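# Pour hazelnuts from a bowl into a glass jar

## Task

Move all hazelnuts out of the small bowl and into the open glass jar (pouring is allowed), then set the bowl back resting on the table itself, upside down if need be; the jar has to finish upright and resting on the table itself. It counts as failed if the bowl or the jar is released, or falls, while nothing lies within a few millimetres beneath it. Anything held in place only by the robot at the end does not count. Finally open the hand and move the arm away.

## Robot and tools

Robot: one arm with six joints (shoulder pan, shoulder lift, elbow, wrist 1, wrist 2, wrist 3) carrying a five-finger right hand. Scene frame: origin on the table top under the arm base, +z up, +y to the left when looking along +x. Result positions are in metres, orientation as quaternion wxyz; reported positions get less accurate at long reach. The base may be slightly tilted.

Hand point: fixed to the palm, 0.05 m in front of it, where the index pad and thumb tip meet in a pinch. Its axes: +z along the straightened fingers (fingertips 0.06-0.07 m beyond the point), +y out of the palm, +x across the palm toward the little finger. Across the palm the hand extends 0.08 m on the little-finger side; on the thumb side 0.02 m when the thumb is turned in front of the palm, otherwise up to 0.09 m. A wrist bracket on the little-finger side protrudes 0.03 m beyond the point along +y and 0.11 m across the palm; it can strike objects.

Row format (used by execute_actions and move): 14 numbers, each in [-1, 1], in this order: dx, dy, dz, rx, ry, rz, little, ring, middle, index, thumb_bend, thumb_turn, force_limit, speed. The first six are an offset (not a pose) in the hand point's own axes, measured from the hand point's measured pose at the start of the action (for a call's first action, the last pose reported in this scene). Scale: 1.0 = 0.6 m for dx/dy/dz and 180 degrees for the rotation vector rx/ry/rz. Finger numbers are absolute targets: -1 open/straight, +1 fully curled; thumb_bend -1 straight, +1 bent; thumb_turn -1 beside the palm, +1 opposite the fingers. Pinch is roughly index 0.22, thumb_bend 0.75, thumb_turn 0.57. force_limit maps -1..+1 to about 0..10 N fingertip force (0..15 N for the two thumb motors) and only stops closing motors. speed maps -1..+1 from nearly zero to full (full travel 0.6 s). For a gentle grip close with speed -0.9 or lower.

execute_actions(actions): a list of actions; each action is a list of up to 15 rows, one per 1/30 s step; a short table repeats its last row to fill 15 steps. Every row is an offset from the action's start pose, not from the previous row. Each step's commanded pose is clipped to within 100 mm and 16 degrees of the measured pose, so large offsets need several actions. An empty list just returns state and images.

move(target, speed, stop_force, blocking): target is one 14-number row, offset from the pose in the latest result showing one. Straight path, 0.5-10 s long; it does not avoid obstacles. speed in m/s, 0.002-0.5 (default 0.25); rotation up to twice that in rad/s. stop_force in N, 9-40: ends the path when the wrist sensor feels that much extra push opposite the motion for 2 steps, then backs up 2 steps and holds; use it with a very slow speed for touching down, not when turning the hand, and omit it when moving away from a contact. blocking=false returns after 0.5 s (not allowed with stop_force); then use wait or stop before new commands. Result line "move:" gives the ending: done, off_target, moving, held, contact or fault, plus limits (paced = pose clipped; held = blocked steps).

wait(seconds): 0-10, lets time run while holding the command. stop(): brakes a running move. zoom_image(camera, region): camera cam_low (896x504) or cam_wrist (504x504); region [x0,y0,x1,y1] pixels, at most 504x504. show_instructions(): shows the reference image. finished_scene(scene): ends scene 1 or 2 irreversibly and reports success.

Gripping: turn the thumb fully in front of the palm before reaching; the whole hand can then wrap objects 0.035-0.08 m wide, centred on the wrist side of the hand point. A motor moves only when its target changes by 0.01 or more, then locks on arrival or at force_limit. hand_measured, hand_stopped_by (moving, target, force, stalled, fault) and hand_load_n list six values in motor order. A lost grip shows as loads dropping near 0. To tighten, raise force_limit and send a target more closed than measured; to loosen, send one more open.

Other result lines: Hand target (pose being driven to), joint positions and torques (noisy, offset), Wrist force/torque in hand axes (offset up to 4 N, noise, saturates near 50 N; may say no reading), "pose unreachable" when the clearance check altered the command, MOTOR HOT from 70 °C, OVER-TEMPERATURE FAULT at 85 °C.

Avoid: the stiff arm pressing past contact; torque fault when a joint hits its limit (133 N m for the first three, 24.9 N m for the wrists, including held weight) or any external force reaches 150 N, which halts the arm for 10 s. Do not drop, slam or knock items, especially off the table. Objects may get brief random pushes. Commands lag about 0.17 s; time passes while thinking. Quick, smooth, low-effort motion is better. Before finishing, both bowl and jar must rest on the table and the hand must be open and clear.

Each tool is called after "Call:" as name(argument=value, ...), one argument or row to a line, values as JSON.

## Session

Call:
execute_actions(
  actions=[],
)

Scene clock: 0.00 s.
end_effector_position=(+0.4359, -0.0559, +0.1583) hand_measured=(-1.000, -1.000, -1.000, -1.000, -1.000, -1.000) hand_load_n=(+0.0, +0.0, +0.0, +0.0, +0.0, +0.0) hand_stopped_by=(target, target, target, target, target, target) hand_force_limit=0.00 hand_speed=-0.80 end_effector_quat_wxyz=(+0.011, -0.409, +0.913, -0.001) end_effector_velocity=(-0.000, -0.000, -0.000) end_effector_angular_velocity=(+0.000, +0.001, -0.000)
Joint positions: [-0.643 -0.511  1.598  0.627  1.263 -3.012]
Joint velocities: [-0.     0.001  0.    -0.     0.     0.   ]
Joint torques (N m, as the arm reports them, + toward a larger angle): no reading
Motor temperatures (°C, as the motors report them): [24 25 25 32 35 37]
Wrist force (N, on the end effector, along its own x y z axes, offset not removed): no reading
Wrist torque (N m, same axes, about the end effector's origin, offset not removed): no reading
Hand target: +0.436, -0.056, +0.158; +0.011, -0.409, +0.913, -0.001

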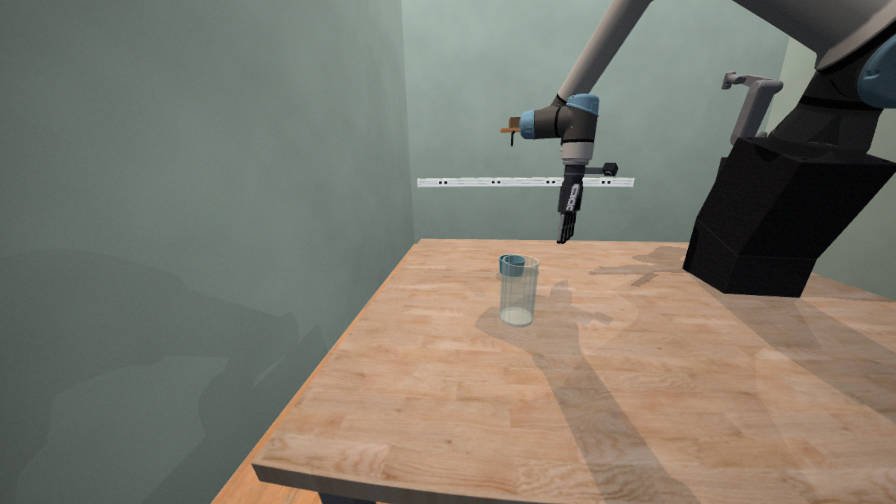

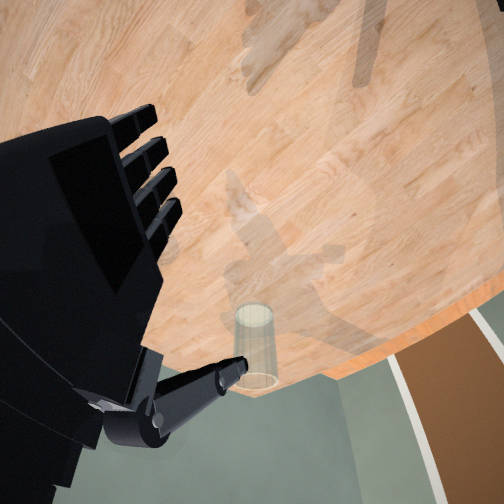

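Call:
move(
  target=[-0.074,-0.158,-0.15,0.535,0.24,-0.56,-1,-1,-1,-1,-1,1,0,0],
  speed=0.35,
)

Scene clock: 4.47 s.
end_effector_position=(+0.5342, -0.0866, +0.2506) hand_measured=(-1.000, -1.000, -1.000, -1.000, -1.000, +1.000) hand_load_n=(+0.0, +0.0, +0.0, +0.0, +0.0, +0.0) hand_stopped_by=(target, target, target, target, target, target) hand_force_limit=0.00 hand_speed=0.00 end_effector_quat_wxyz=(-0.002, +0.715, -0.001, +0.700) end_effector_velocity=(+0.000, -0.001, -0.000) end_effector_angular_velocity=(+0.000, -0.005, +0.008)
Joint positions: [-0.578 -0.685  2.453 -1.78   1.053 -4.376]
Joint velocities: [-0.008  0.008 -0.    -0.016 -0.013  0.004]
Joint torques (N m, as the arm reports them, + toward a larger angle): [-22.97 -19.35   9.37  -3.46  -0.72   2.05]
Motor temperatures (°C, as the motors report them): [24 25 25 32 35 37]
Wrist force (N, on the end effector, along its own x y z axes, offset not removed): [-0.3 -0.2 1.7]
Wrist torque (N m, same axes, about the end effector's origin, offset not removed): [-0.23 0.03 0.07]
Hand target: +0.534, -0.087, +0.251; -0.002, +0.714, -0.000, +0.700
Off the commanded pose: 0.000 m, 0 deg.
move: done

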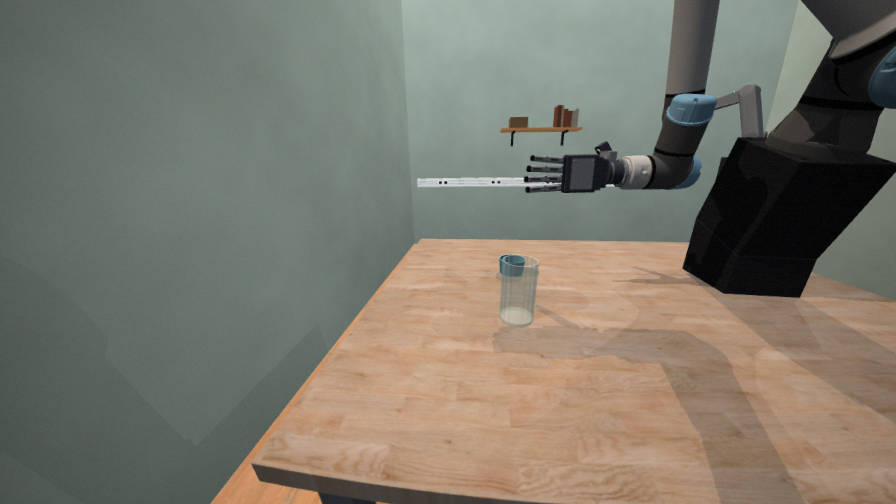

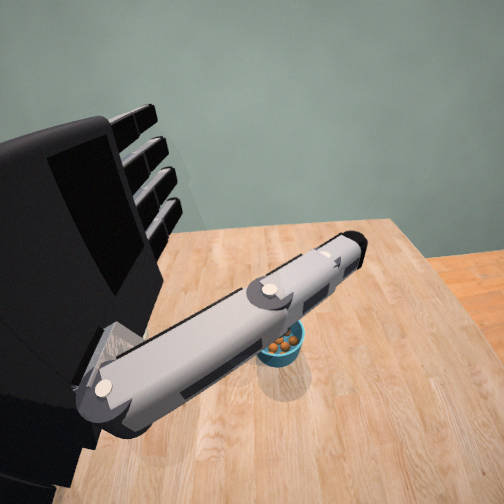

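Call:
move(
  target=[-0.375,0,0.03,0,0,0,-1,-1,-1,-1,-1,1,0,0],
  speed=0.15,
)

Scene clock: 6.57 s.
end_effector_position=(+0.5471, -0.0858, +0.0254) hand_measured=(-1.000, -1.000, -1.000, -1.000, -1.000, +1.000) hand_load_n=(+0.0, +0.0, +0.0, +0.0, +0.0, +0.0) hand_stopped_by=(target, target, target, target, target, target) hand_force_limit=0.00 hand_speed=0.00 end_effector_quat_wxyz=(-0.002, +0.715, -0.001, +0.700) end_effector_velocity=(+0.001, +0.000, -0.002) end_effector_angular_velocity=(+0.000, -0.001, +0.000)
Joint positions: [-0.296 -0.088  2.028 -1.951  1.334 -4.379]
Joint velocities: [ 0.004  0.004 -0.007  0.002  0.003  0.   ]
Joint torques (N m, as the arm reports them, + toward a larger angle): [  0.77 -25.22  -7.74  -0.12   2.22  -2.45]
Motor temperatures (°C, as the motors report them): [24 25 25 32 35 37]
Wrist force (N, on the end effector, along its own x y z axes, offset not removed): [0.3 0.0 0.8]
Wrist torque (N m, same axes, about the end effector's origin, offset not removed): [-0.04 -0.07 -0.02]
Hand target: +0.547, -0.086, +0.025; -0.002, +0.715, -0.001, +0.700
Off the commanded pose: 0.000 m, 0 deg.
move: done

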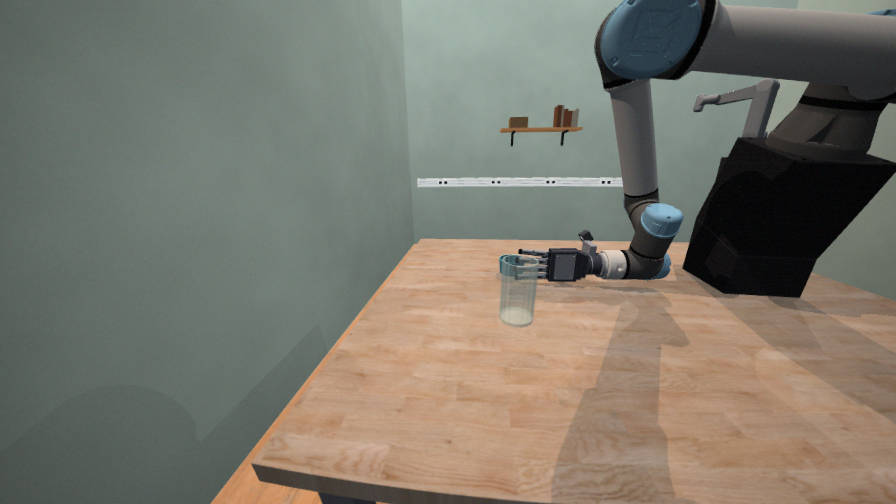

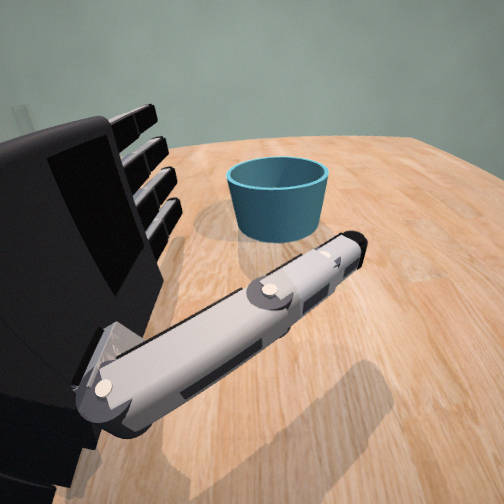

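Same geometry as before.

Call:
move(
  target=[-0.003,0.045,0.165,0,0,0,-1,-1,-1,-1,-1,1,0,0],
  speed=0.05,
)

Call:
move(
  target=[0,0,0,0,0,0,-1,-1,0.6,0.6,-1,1,0.2,-0.7],
)

Call:
move(
  target=[0,0,0,0,0,0,-1,-1,0.6,0.6,0.6,1,0.2,-0.7],
)

Scene clock: 9.17 s.
end_effector_position=(+0.6460, -0.1125, +0.0214) hand_measured=(-1.000, -1.000, -1.000, -1.000, -1.000, +1.000) hand_load_n=(+0.0, +0.0, +0.0, +0.0, +0.0, +0.0) hand_stopped_by=(target, target, target, target, target, target) hand_force_limit=0.00 hand_speed=0.00 end_effector_quat_wxyz=(-0.002, +0.715, -0.001, +0.700) end_effector_velocity=(+0.001, +0.000, -0.001) end_effector_angular_velocity=(+0.000, +0.001, +0.001)
Joint positions: [-0.299 -0.125  1.793 -1.679  1.332 -4.379]
Joint velocities: [ 0.001  0.001 -0.004  0.004  0.    -0.   ]
Joint torques (N m, as the arm reports them, + toward a larger angle): [-20.9  -31.38 -13.68   0.19   0.64   1.51]
Motor temperatures (°C, as the motors report them): [24 25 25 32 35 37]
Wrist force (N, on the end effector, along its own x y z axes, offset not removed): [1.3 -1.5 1.4]
Wrist torque (N m, same axes, about the end effector's origin, offset not removed): [-0.37 -0.33 -0.03]
Hand target: +0.646, -0.113, +0.021; -0.002, +0.715, -0.001, +0.700
Off the commanded pose: 0.000 m, 0 deg.
move: done

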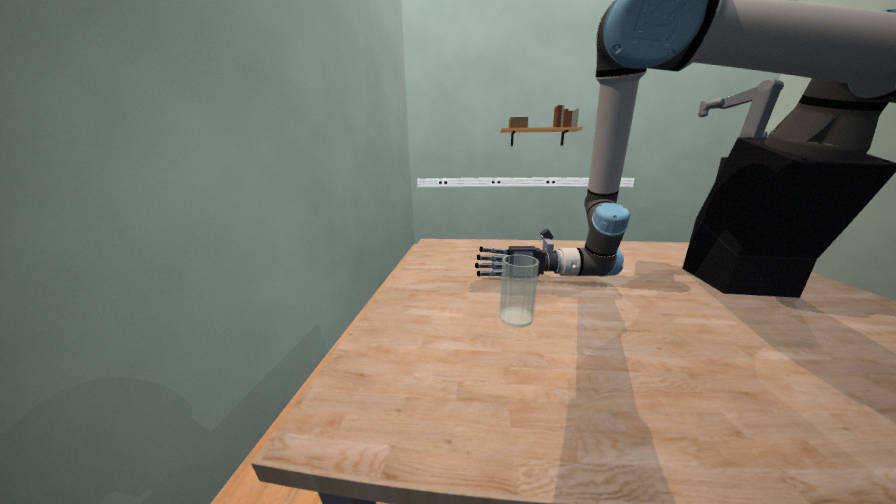

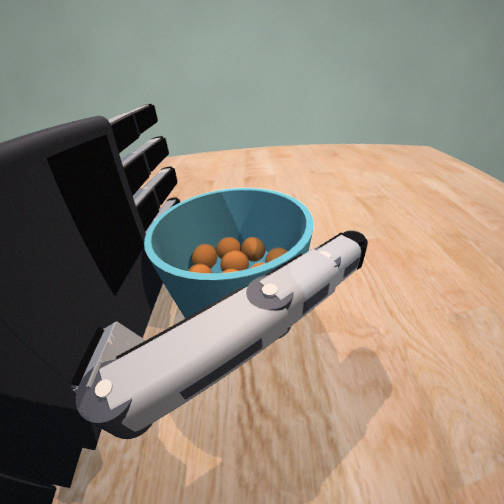

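Scene clock: 11.23 s.
end_effector_position=(+0.6461, -0.1125, +0.0214) hand_measured=(-1.000, -1.000, -0.138, -0.104, -1.002, +1.000) hand_load_n=(+0.0, +0.0, +5.5, +7.0, +2.0, +0.5) hand_stopped_by=(target, target, force, force, target, target) hand_force_limit=0.20 hand_speed=-0.70 end_effector_quat_wxyz=(-0.002, +0.715, -0.001, +0.700) end_effector_velocity=(+0.000, -0.000, +0.000) end_effector_angular_velocity=(+0.001, -0.001, +0.000)
Joint positions: [-0.299 -0.125  1.793 -1.679  1.332 -4.379]
Joint velocities: [-0.001 -0.    -0.001 -0.    -0.     0.001]
Joint torques (N m, as the arm reports them, + toward a larger angle): [-22.06 -44.3   10.55  -2.58   0.89   1.39]
Motor temperatures (°C, as the motors report them): [24 25 25 32 35 37]
Wrist force (N, on the end effector, along its own x y z axes, offset not removed): [-0.1 -1.2 0.0]
Wrist torque (N m, same axes, about the end effector's origin, offset not removed): [-0.21 -0.09 0.03]
Hand target: +0.646, -0.112, +0.021; -0.002, +0.715, -0.001, +0.700
Off the commanded pose: 0.000 m, 0 deg.
move: done

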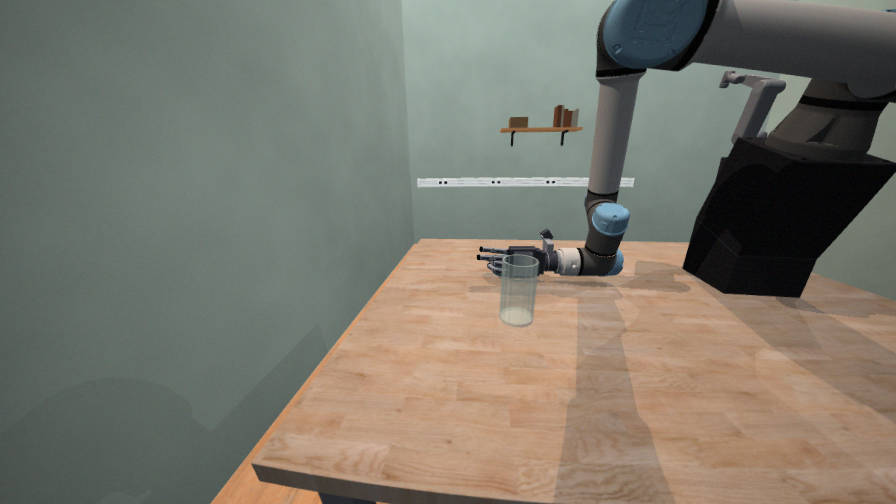

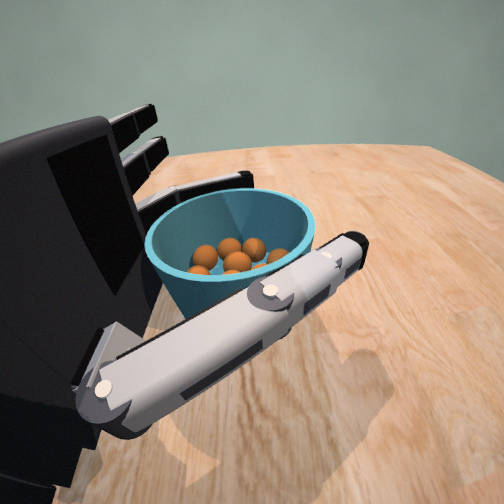

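Scene clock: 11.73 s.
end_effector_position=(+0.6461, -0.1125, +0.0214) hand_measured=(-1.000, -1.000, -0.138, -0.104, -0.974, +1.000) hand_load_n=(+0.0, +0.0, +6.0, +7.5, +8.0, +0.5) hand_stopped_by=(target, target, force, force, force, target) hand_force_limit=0.20 hand_speed=-0.70 end_effector_quat_wxyz=(-0.002, +0.715, -0.001, +0.700) end_effector_velocity=(+0.000, +0.000, +0.000) end_effector_angular_velocity=(-0.000, -0.000, +0.001)
Joint positions: [-0.299 -0.125  1.793 -1.679  1.332 -4.379]
Joint velocities: [ 0.    -0.001  0.001 -0.    -0.    -0.   ]
Joint torques (N m, as the arm reports them, + toward a larger angle): [-21.42 -44.28  10.69  -2.79   0.97   1.2 ]
Motor temperatures (°C, as the motors report them): [24 25 25 32 35 37]
Wrist force (N, on the end effector, along its own x y z axes, offset not removed): [-0.4 0.1 1.1]
Wrist torque (N m, same axes, about the end effector's origin, offset not removed): [-0.10 -0.08 0.03]
Hand target: +0.646, -0.112, +0.021; -0.002, +0.715, -0.001, +0.700
Off the commanded pose: 0.000 m, 0 deg.
move: done

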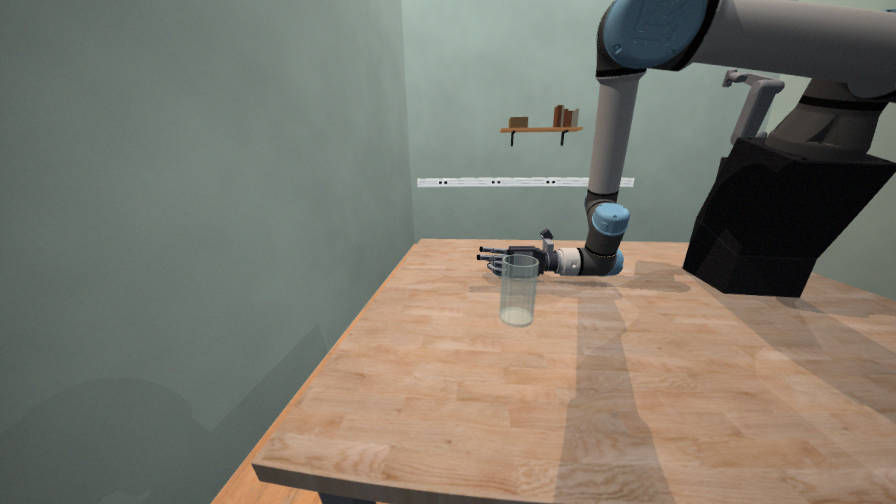

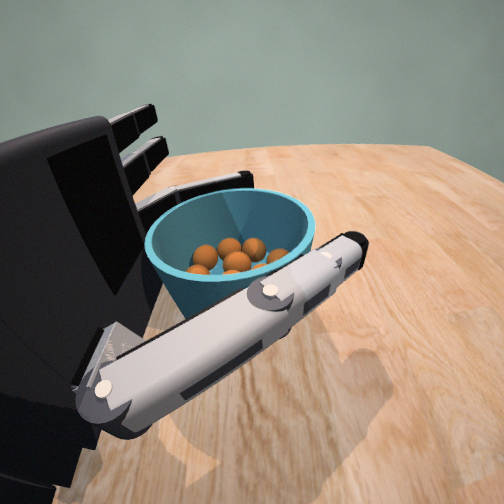

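Call:
move(
  target=[0.3,0,0,0,0,0,-1,-1,0.6,0.6,0.6,1,0.2,-0.7],
  speed=0.15,
)

Call:
move(
  target=[0,-0.48,0,0,0,0.28,-1,-1,0.6,0.6,0.6,1,0.2,-0.7],
  speed=0.15,
)

Scene clock: 13.57 s.
end_effector_position=(+0.6501, -0.1131, +0.2012) hand_measured=(-1.000, -1.000, -0.138, -0.104, -0.974, +1.000) hand_load_n=(+0.0, +0.0, +6.0, +7.5, +8.0, +0.5) hand_stopped_by=(target, target, force, force, force, target) hand_force_limit=0.20 hand_speed=-0.70 end_effector_quat_wxyz=(-0.002, +0.715, -0.001, +0.700) end_effector_velocity=(-0.001, +0.000, +0.001) end_effector_angular_velocity=(+0.001, +0.002, -0.001)
Joint positions: [-0.445 -0.556  2.077 -1.533  1.185 -4.377]
Joint velocities: [-0.001 -0.004  0.003  0.004 -0.002  0.   ]
Joint torques (N m, as the arm reports them, + toward a larger angle): [-23.72 -41.65   4.8   -0.36  -0.85  -1.48]
Motor temperatures (°C, as the motors report them): [24 25 25 32 35 37]
Wrist force (N, on the end effector, along its own x y z axes, offset not removed): [-0.1 -0.8 2.1]
Wrist torque (N m, same axes, about the end effector's origin, offset not removed): [-0.25 -0.22 -0.01]
Hand target: +0.650, -0.113, +0.201; -0.002, +0.715, -0.001, +0.700
Off the commanded pose: 0.000 m, 0 deg.
move: done

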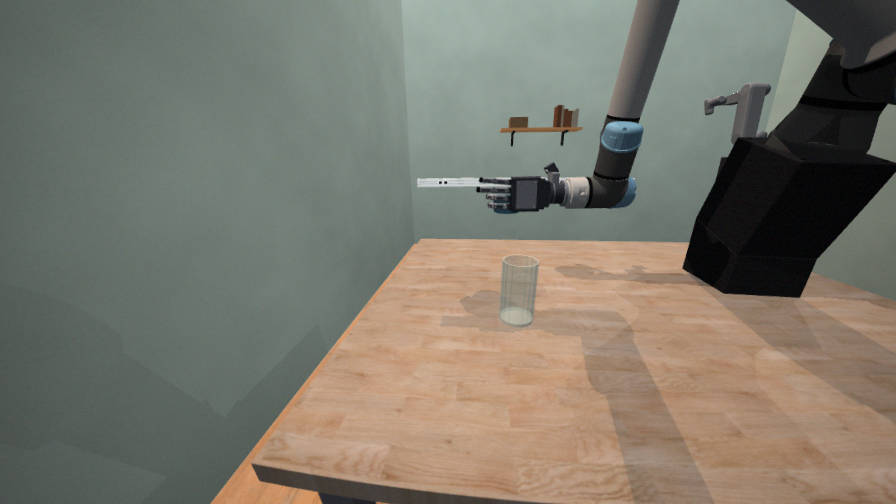

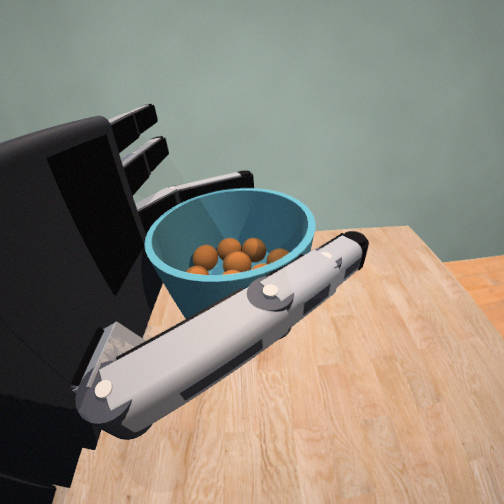

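Scene clock: 16.97 s.
end_effector_position=(+0.6495, +0.1747, +0.2023) hand_measured=(-1.000, -1.000, -0.138, -0.104, -0.974, +1.000) hand_load_n=(+0.0, +0.0, +6.0, +7.5, +8.0, +0.5) hand_stopped_by=(target, target, force, force, force, target) hand_force_limit=0.20 hand_speed=-0.70 end_effector_quat_wxyz=(-0.299, +0.646, -0.305, +0.632) end_effector_velocity=(-0.000, +0.002, -0.001) end_effector_angular_velocity=(+0.007, +0.001, -0.000)
Joint positions: [ 0.095 -0.823  2.035 -1.223  1.726 -3.504]
Joint velocities: [ 0.005 -0.    -0.002  0.004  0.005  0.007]
Joint torques (N m, as the arm reports them, + toward a larger angle): [  0.28 -42.33 -18.47   0.19   2.     2.25]
Motor temperatures (°C, as the motors report them): [24 25 25 32 35 37]
Wrist force (N, on the end effector, along its own x y z axes, offset not removed): [-0.5 -0.3 0.9]
Wrist torque (N m, same axes, about the end effector's origin, offset not removed): [-0.13 0.00 -0.02]
Hand target: +0.649, +0.175, +0.202; -0.299, +0.646, -0.305, +0.632
Off the commanded pose: 0.000 m, 0 deg.
move: done

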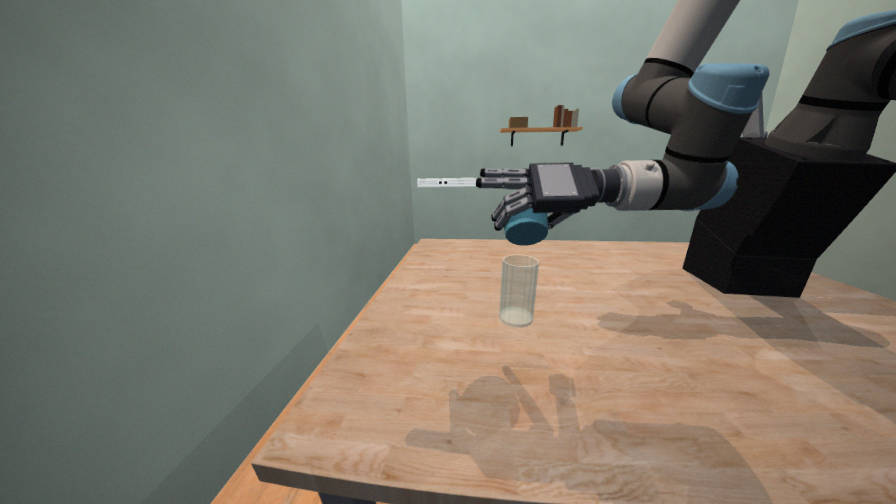

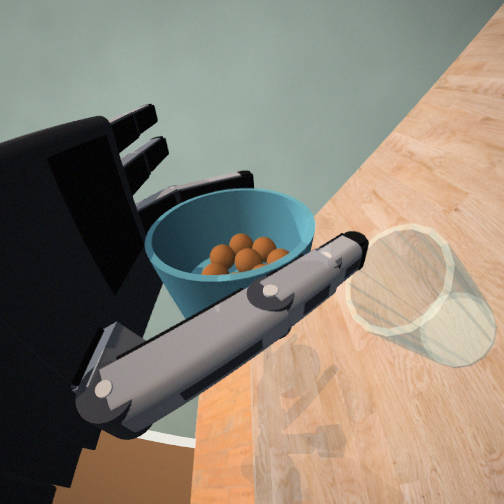

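Call:
move(
  target=[0,0.035,0,0,0,0.1,-1,-1,0.6,0.6,0.6,1,0.2,-0.7],
  speed=0.08,
)

Scene clock: 19.33 s.
end_effector_position=(+0.6492, +0.1614, +0.1861) hand_measured=(-1.000, -1.000, -0.138, -0.104, -0.974, +1.000) hand_load_n=(+0.0, +0.0, +6.0, +7.5, +8.0, +0.5) hand_stopped_by=(target, target, force, force, force, target) hand_force_limit=0.20 hand_speed=-0.70 end_effector_quat_wxyz=(-0.394, +0.591, -0.402, +0.578) end_effector_velocity=(+0.001, -0.001, -0.000) end_effector_angular_velocity=(+0.010, -0.001, -0.001)
Joint positions: [ 0.03  -0.77   2.057 -1.298  1.66  -3.191]
Joint velocities: [-0.003  0.002 -0.    -0.002 -0.002  0.01 ]
Joint torques (N m, as the arm reports them, + toward a larger angle): [-23.14 -26.44   4.88  -2.89  -0.75   2.36]
Motor temperatures (°C, as the motors report them): [24 25 25 32 35 37]
Wrist force (N, on the end effector, along its own x y z axes, offset not removed): [-0.5 -0.4 -0.4]
Wrist torque (N m, same axes, about the end effector's origin, offset not removed): [-0.07 0.04 -0.05]
Hand target: +0.649, +0.161, +0.186; -0.395, +0.591, -0.402, +0.578
Off the commanded pose: 0.000 m, 0 deg.
move: done

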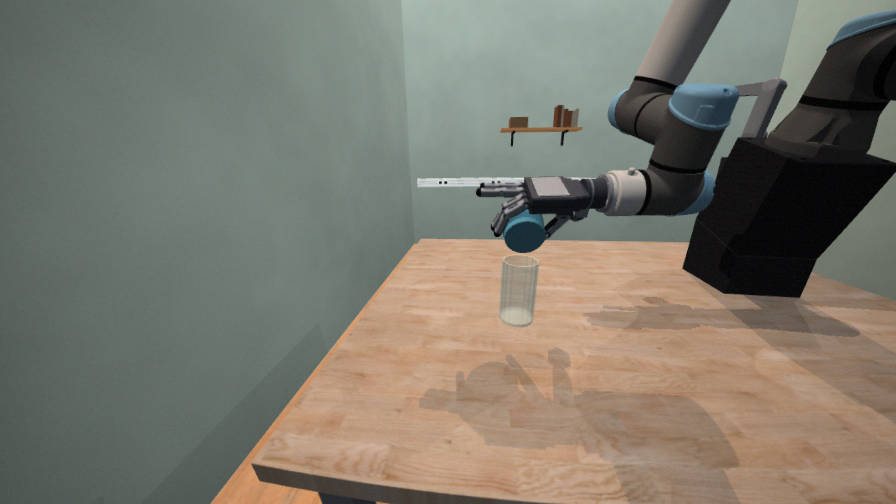

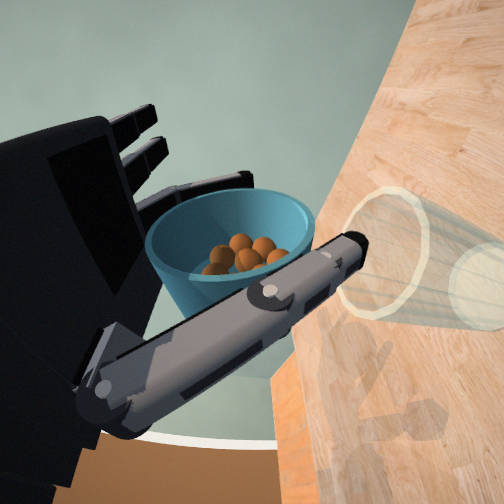

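Call:
move(
  target=[-0.014,0.008,0.004,0,0,0.15,-1,-1,0.6,0.6,0.6,1,0.2,-0.7],
  speed=0.04,
)

Scene clock: 25.57 s.
end_effector_position=(+0.6514, +0.1675, +0.1786) hand_measured=(-1.000, -1.000, -0.138, -0.104, -0.974, +1.000) hand_load_n=(+0.0, +0.0, +6.0, +7.5, +8.0, +0.0) hand_stopped_by=(target, target, force, force, force, target) hand_force_limit=0.20 hand_speed=-0.70 end_effector_quat_wxyz=(+0.518, -0.481, +0.528, -0.470) end_effector_velocity=(+0.001, +0.001, +0.000) end_effector_angular_velocity=(+0.011, -0.001, +0.001)
Joint positions: [-0.011 -0.71   2.052 -1.354  1.62  -2.72 ]
Joint velocities: [-0.     0.001 -0.001 -0.002 -0.001  0.011]
Joint torques (N m, as the arm reports them, + toward a larger angle): [-23.44 -27.72 -17.53  -2.96  -0.54   2.51]
Motor temperatures (°C, as the motors report them): [24 25 25 32 35 37]
Wrist force (N, on the end effector, along its own x y z axes, offset not removed): [-0.8 -1.4 1.2]
Wrist torque (N m, same axes, about the end effector's origin, offset not removed): [-0.32 0.08 -0.01]
Hand target: +0.651, +0.167, +0.179; +0.518, -0.481, +0.529, -0.470
Off the commanded pose: 0.000 m, 0 deg.
move: done

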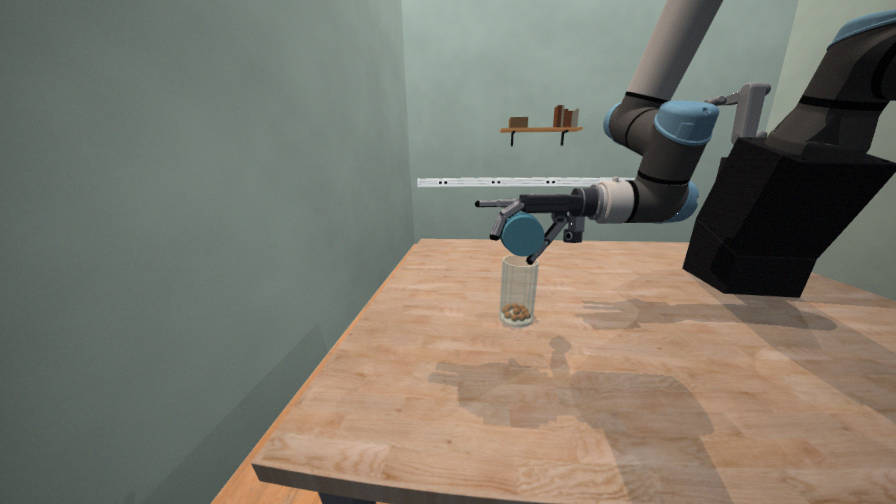

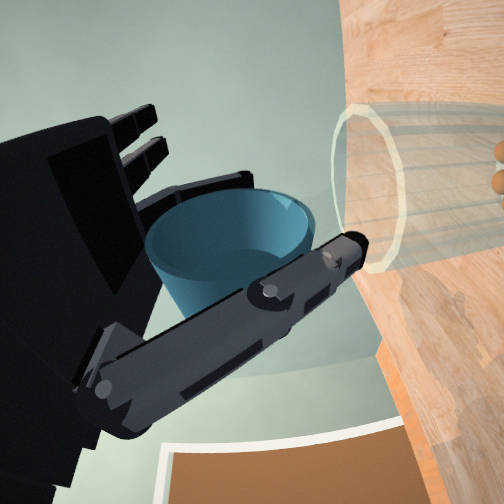

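Call:
move(
  target=[-0.19,0,0,0,0,-0.53,-1,-1,0.6,0.6,0.6,1,0.2,-0.7],
  speed=0.3,
)

Call:
move(
  target=[-0.264,0,0,0,0,0,-1,-1,0.6,0.6,0.6,1,0.2,-0.7],
  speed=0.2,
)

Call:
move(
  target=[-0.04,0,0,0,0,0,-1,-1,0.6,0.6,0.6,1,0.2,-0.7],
  speed=0.004,
  stop_force=9,
)

Scene clock: 29.03 s.
end_effector_position=(+0.6512, +0.2809, +0.1893) hand_measured=(-1.000, -1.000, -0.138, -0.104, -0.974, +1.000) hand_load_n=(+0.0, +0.0, +6.0, +7.5, +8.0, +0.5) hand_stopped_by=(target, target, force, force, force, target) hand_force_limit=0.20 hand_speed=-0.70 end_effector_quat_wxyz=(-0.001, +0.715, -0.000, +0.700) end_effector_velocity=(+0.001, +0.000, +0.001) end_effector_angular_velocity=(-0.011, -0.002, -0.001)
Joint positions: [ 0.414 -0.728  1.751 -1.036  2.044 -4.389]
Joint velocities: [ 0.001  0.002 -0.004  0.     0.003 -0.012]
Joint torques (N m, as the arm reports them, + toward a larger angle): [  2.17 -33.49 -20.27   0.73   2.05  -2.26]
Motor temperatures (°C, as the motors report them): [24 25 25 32 35 37]
Wrist force (N, on the end effector, along its own x y z axes, offset not removed): [0.2 -2.0 -0.1]
Wrist torque (N m, same axes, about the end effector's origin, offset not removed): [-0.30 -0.15 -0.07]
Hand target: +0.651, +0.281, +0.189; -0.001, +0.715, +0.000, +0.700
Off the commanded pose: 0.000 m, 0 deg.
move: done

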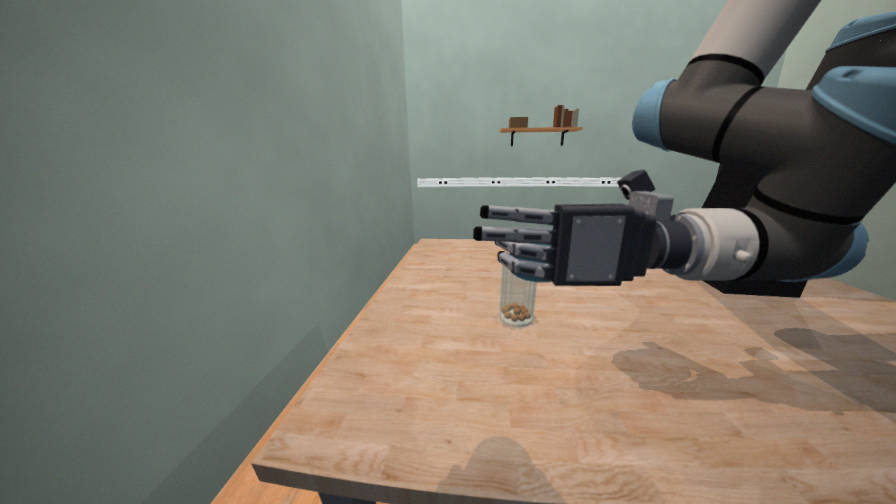

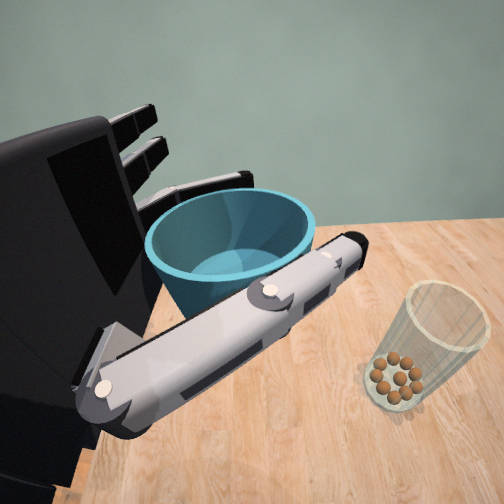

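Scene clock: 30.43 s.
end_effector_position=(+0.6476, +0.2811, +0.0311) hand_measured=(-1.000, -1.000, -0.138, -0.104, -0.974, +1.000) hand_load_n=(+0.0, +0.0, +6.0, +7.5, +8.0, +0.5) hand_stopped_by=(target, target, force, force, force, target) hand_force_limit=0.20 hand_speed=-0.70 end_effector_quat_wxyz=(-0.001, +0.715, -0.000, +0.700) end_effector_velocity=(+0.000, -0.000, -0.002) end_effector_angular_velocity=(-0.001, +0.000, -0.001)
Joint positions: [ 0.495 -0.373  1.516 -1.156  2.125 -4.39 ]
Joint velocities: [ 0.     0.004 -0.005  0.001  0.001 -0.001]
Joint torques (N m, as the arm reports them, + toward a larger angle): [  1.23 -36.48 -17.59   0.72   1.84  -2.35]
Motor temperatures (°C, as the motors report them): [24 25 25 32 35 37]
Wrist force (N, on the end effector, along its own x y z axes, offset not removed): [-1.9 -0.6 0.9]
Wrist torque (N m, same axes, about the end effector's origin, offset not removed): [-0.17 0.18 -0.05]
Hand target: +0.648, +0.281, +0.031; -0.001, +0.715, -0.000, +0.700
Off the commanded pose: 0.000 m, 0 deg.
move: done

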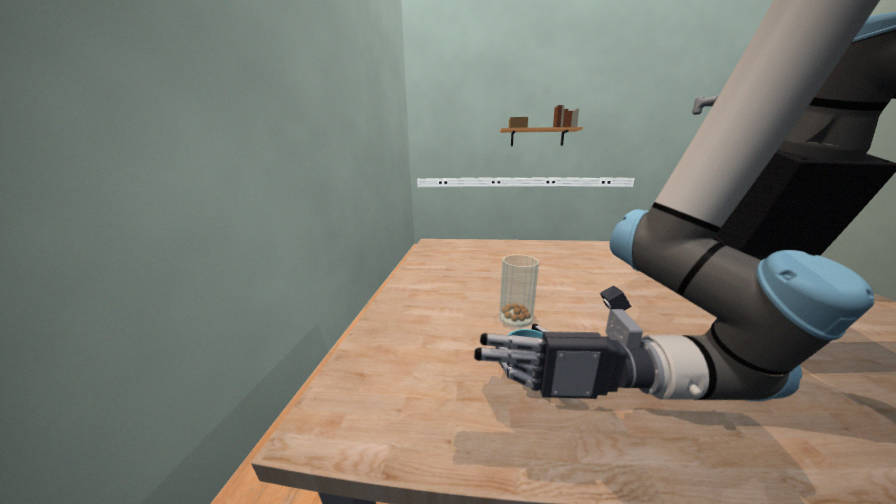

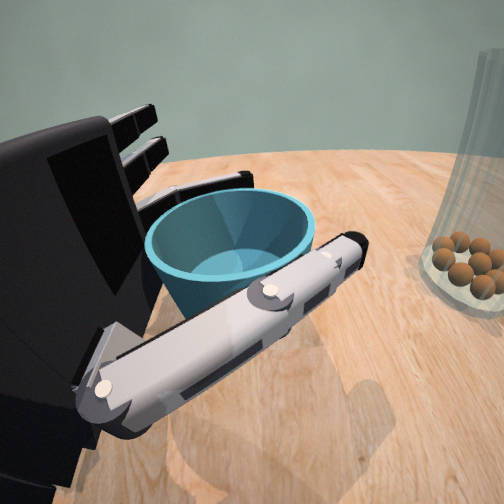

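Scene clock: 33.33 s.
end_effector_position=(+0.6474, +0.2812, +0.0211) hand_measured=(-1.000, -1.000, -0.138, -0.104, -0.974, +1.000) hand_load_n=(+0.0, +0.0, +5.5, +7.0, +8.5, -1.0) hand_stopped_by=(target, target, force, force, force, target) hand_force_limit=0.20 hand_speed=-0.70 end_effector_quat_wxyz=(-0.001, +0.714, -0.000, +0.700) end_effector_velocity=(-0.000, +0.001, +0.001) end_effector_angular_velocity=(+0.000, +0.001, +0.003)
Joint positions: [ 0.5   -0.35   1.496 -1.159  2.13  -4.39 ]
Joint velocities: [ 0.    -0.003  0.004 -0.001 -0.003 -0.   ]
Joint torques (N m, as the arm reports them, + toward a larger angle): [ -5.59 -48.65   7.44   0.25  -2.15  -1.43]
Motor temperatures (°C, as the motors report them): [24 25 25 32 35 37]
Wrist force (N, on the end effector, along its own x y z axes, offset not removed): [4.6 3.2 1.4]
Wrist torque (N m, same axes, about the end effector's origin, offset not removed): [0.00 0.31 0.09]
Hand target: +0.647, +0.281, +0.021; -0.001, +0.714, -0.000, +0.700
Off the commanded pose: 0.014 m, 0 deg.
move: contact

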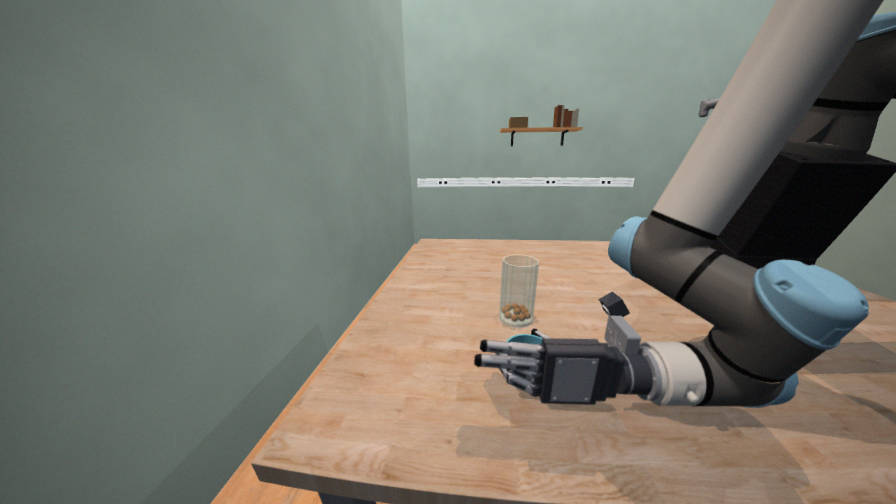

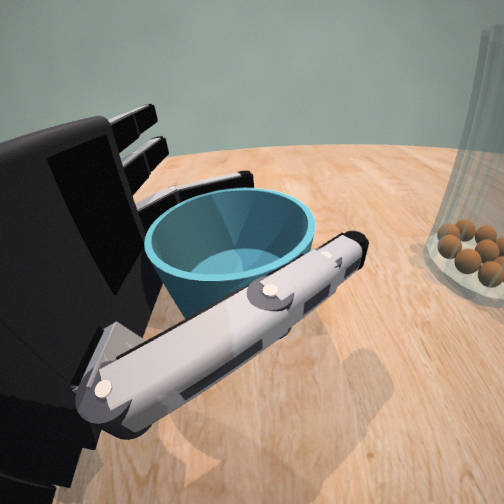

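Call:
move(
  target=[0,0,0,0,0,0,-1,-1,-1,-1,-1,1,0.2,-0.3],
)

Call:
move(
  target=[0.01,-0.04,-0.22,0,0,0,-1,-1,-1,-1,-1,1,0.2,-0.3],
  speed=0.1,
)

Scene clock: 34.47 s.
end_effector_position=(+0.6474, +0.2812, +0.0211) hand_measured=(-1.000, -1.000, -1.000, -1.000, -1.000, +1.000) hand_load_n=(+0.0, +0.0, +0.0, +0.0, +0.0, +0.0) hand_stopped_by=(target, target, target, target, target, target) hand_force_limit=0.20 hand_speed=-0.30 end_effector_quat_wxyz=(-0.001, +0.714, -0.000, +0.700) end_effector_velocity=(+0.000, -0.000, -0.000) end_effector_angular_velocity=(+0.000, -0.000, +0.000)
Joint positions: [ 0.5   -0.35   1.496 -1.159  2.13  -4.39 ]
Joint velocities: [-0.001  0.001 -0.001 -0.    -0.001 -0.   ]
Joint torques (N m, as the arm reports them, + toward a larger angle): [ -5.85 -36.67 -17.04  -1.05   1.94  -1.19]
Motor temperatures (°C, as the motors report them): [24 25 25 32 35 37]
Wrist force (N, on the end effector, along its own x y z axes, offset not removed): [0.5 0.5 1.0]
Wrist torque (N m, same axes, about the end effector's origin, offset not removed): [0.01 -0.12 0.00]
Hand target: +0.647, +0.281, +0.021; -0.001, +0.714, -0.000, +0.700
Off the commanded pose: 0.000 m, 0 deg.
move: done

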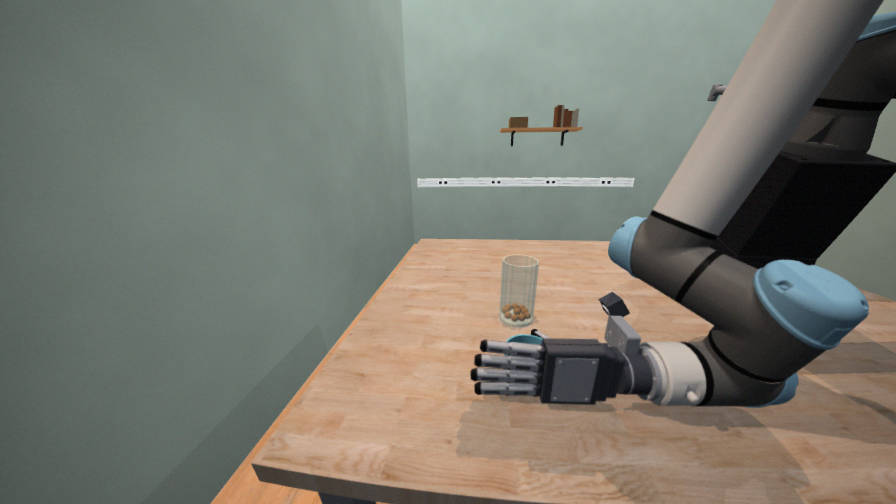

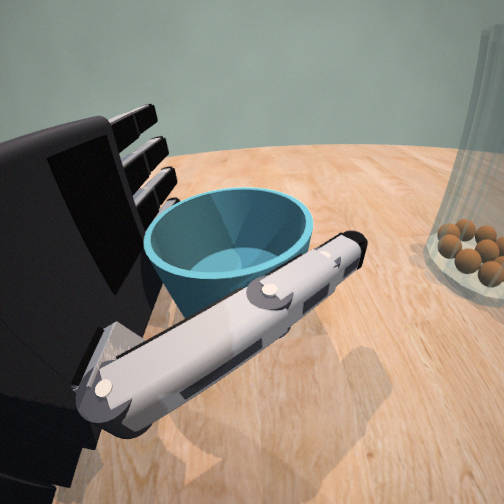

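Scene clock: 36.30 s.
end_effector_position=(+0.5157, +0.3048, +0.0299) hand_measured=(-1.000, -1.000, -1.000, -1.000, -1.000, +1.000) hand_load_n=(+0.0, +0.0, +0.0, +0.0, +0.0, +0.0) hand_stopped_by=(target, target, target, target, target, target) hand_force_limit=0.20 hand_speed=-0.30 end_effector_quat_wxyz=(-0.001, +0.714, -0.000, +0.700) end_effector_velocity=(-0.002, -0.001, -0.000) end_effector_angular_velocity=(-0.001, +0.001, -0.001)
Joint positions: [ 0.682 -0.432  1.728 -1.312  2.313 -4.394]
Joint velocities: [ 0.002 -0.     0.003 -0.001  0.003 -0.   ]
Joint torques (N m, as the arm reports them, + toward a larger angle): [  3.9  -46.56   9.44  -2.15   2.06  -2.29]
Motor temperatures (°C, as the motors report them): [24 25 25 32 35 37]
Wrist force (N, on the end effector, along its own x y z axes, offset not removed): [0.2 0.2 0.6]
Wrist torque (N m, same axes, about the end effector's origin, offset not removed): [0.02 -0.05 0.03]
Hand target: +0.516, +0.305, +0.030; -0.001, +0.714, -0.000, +0.700
Off the commanded pose: 0.000 m, 0 deg.
move: done

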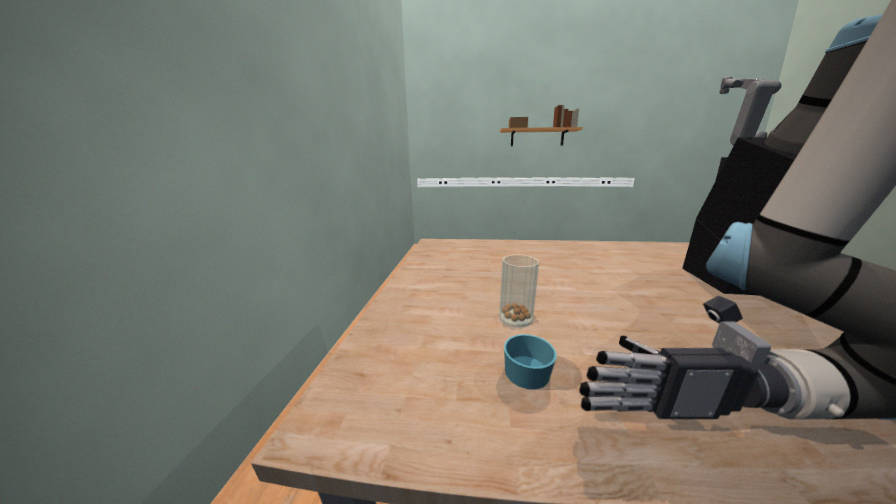

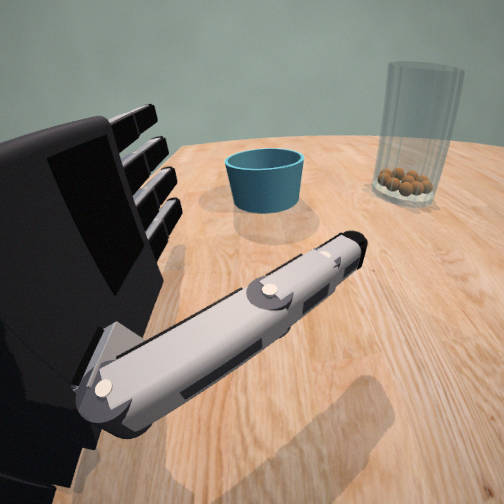

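Call:
finished_scene(
  scene=2,
)

The scene is finished: the task was done.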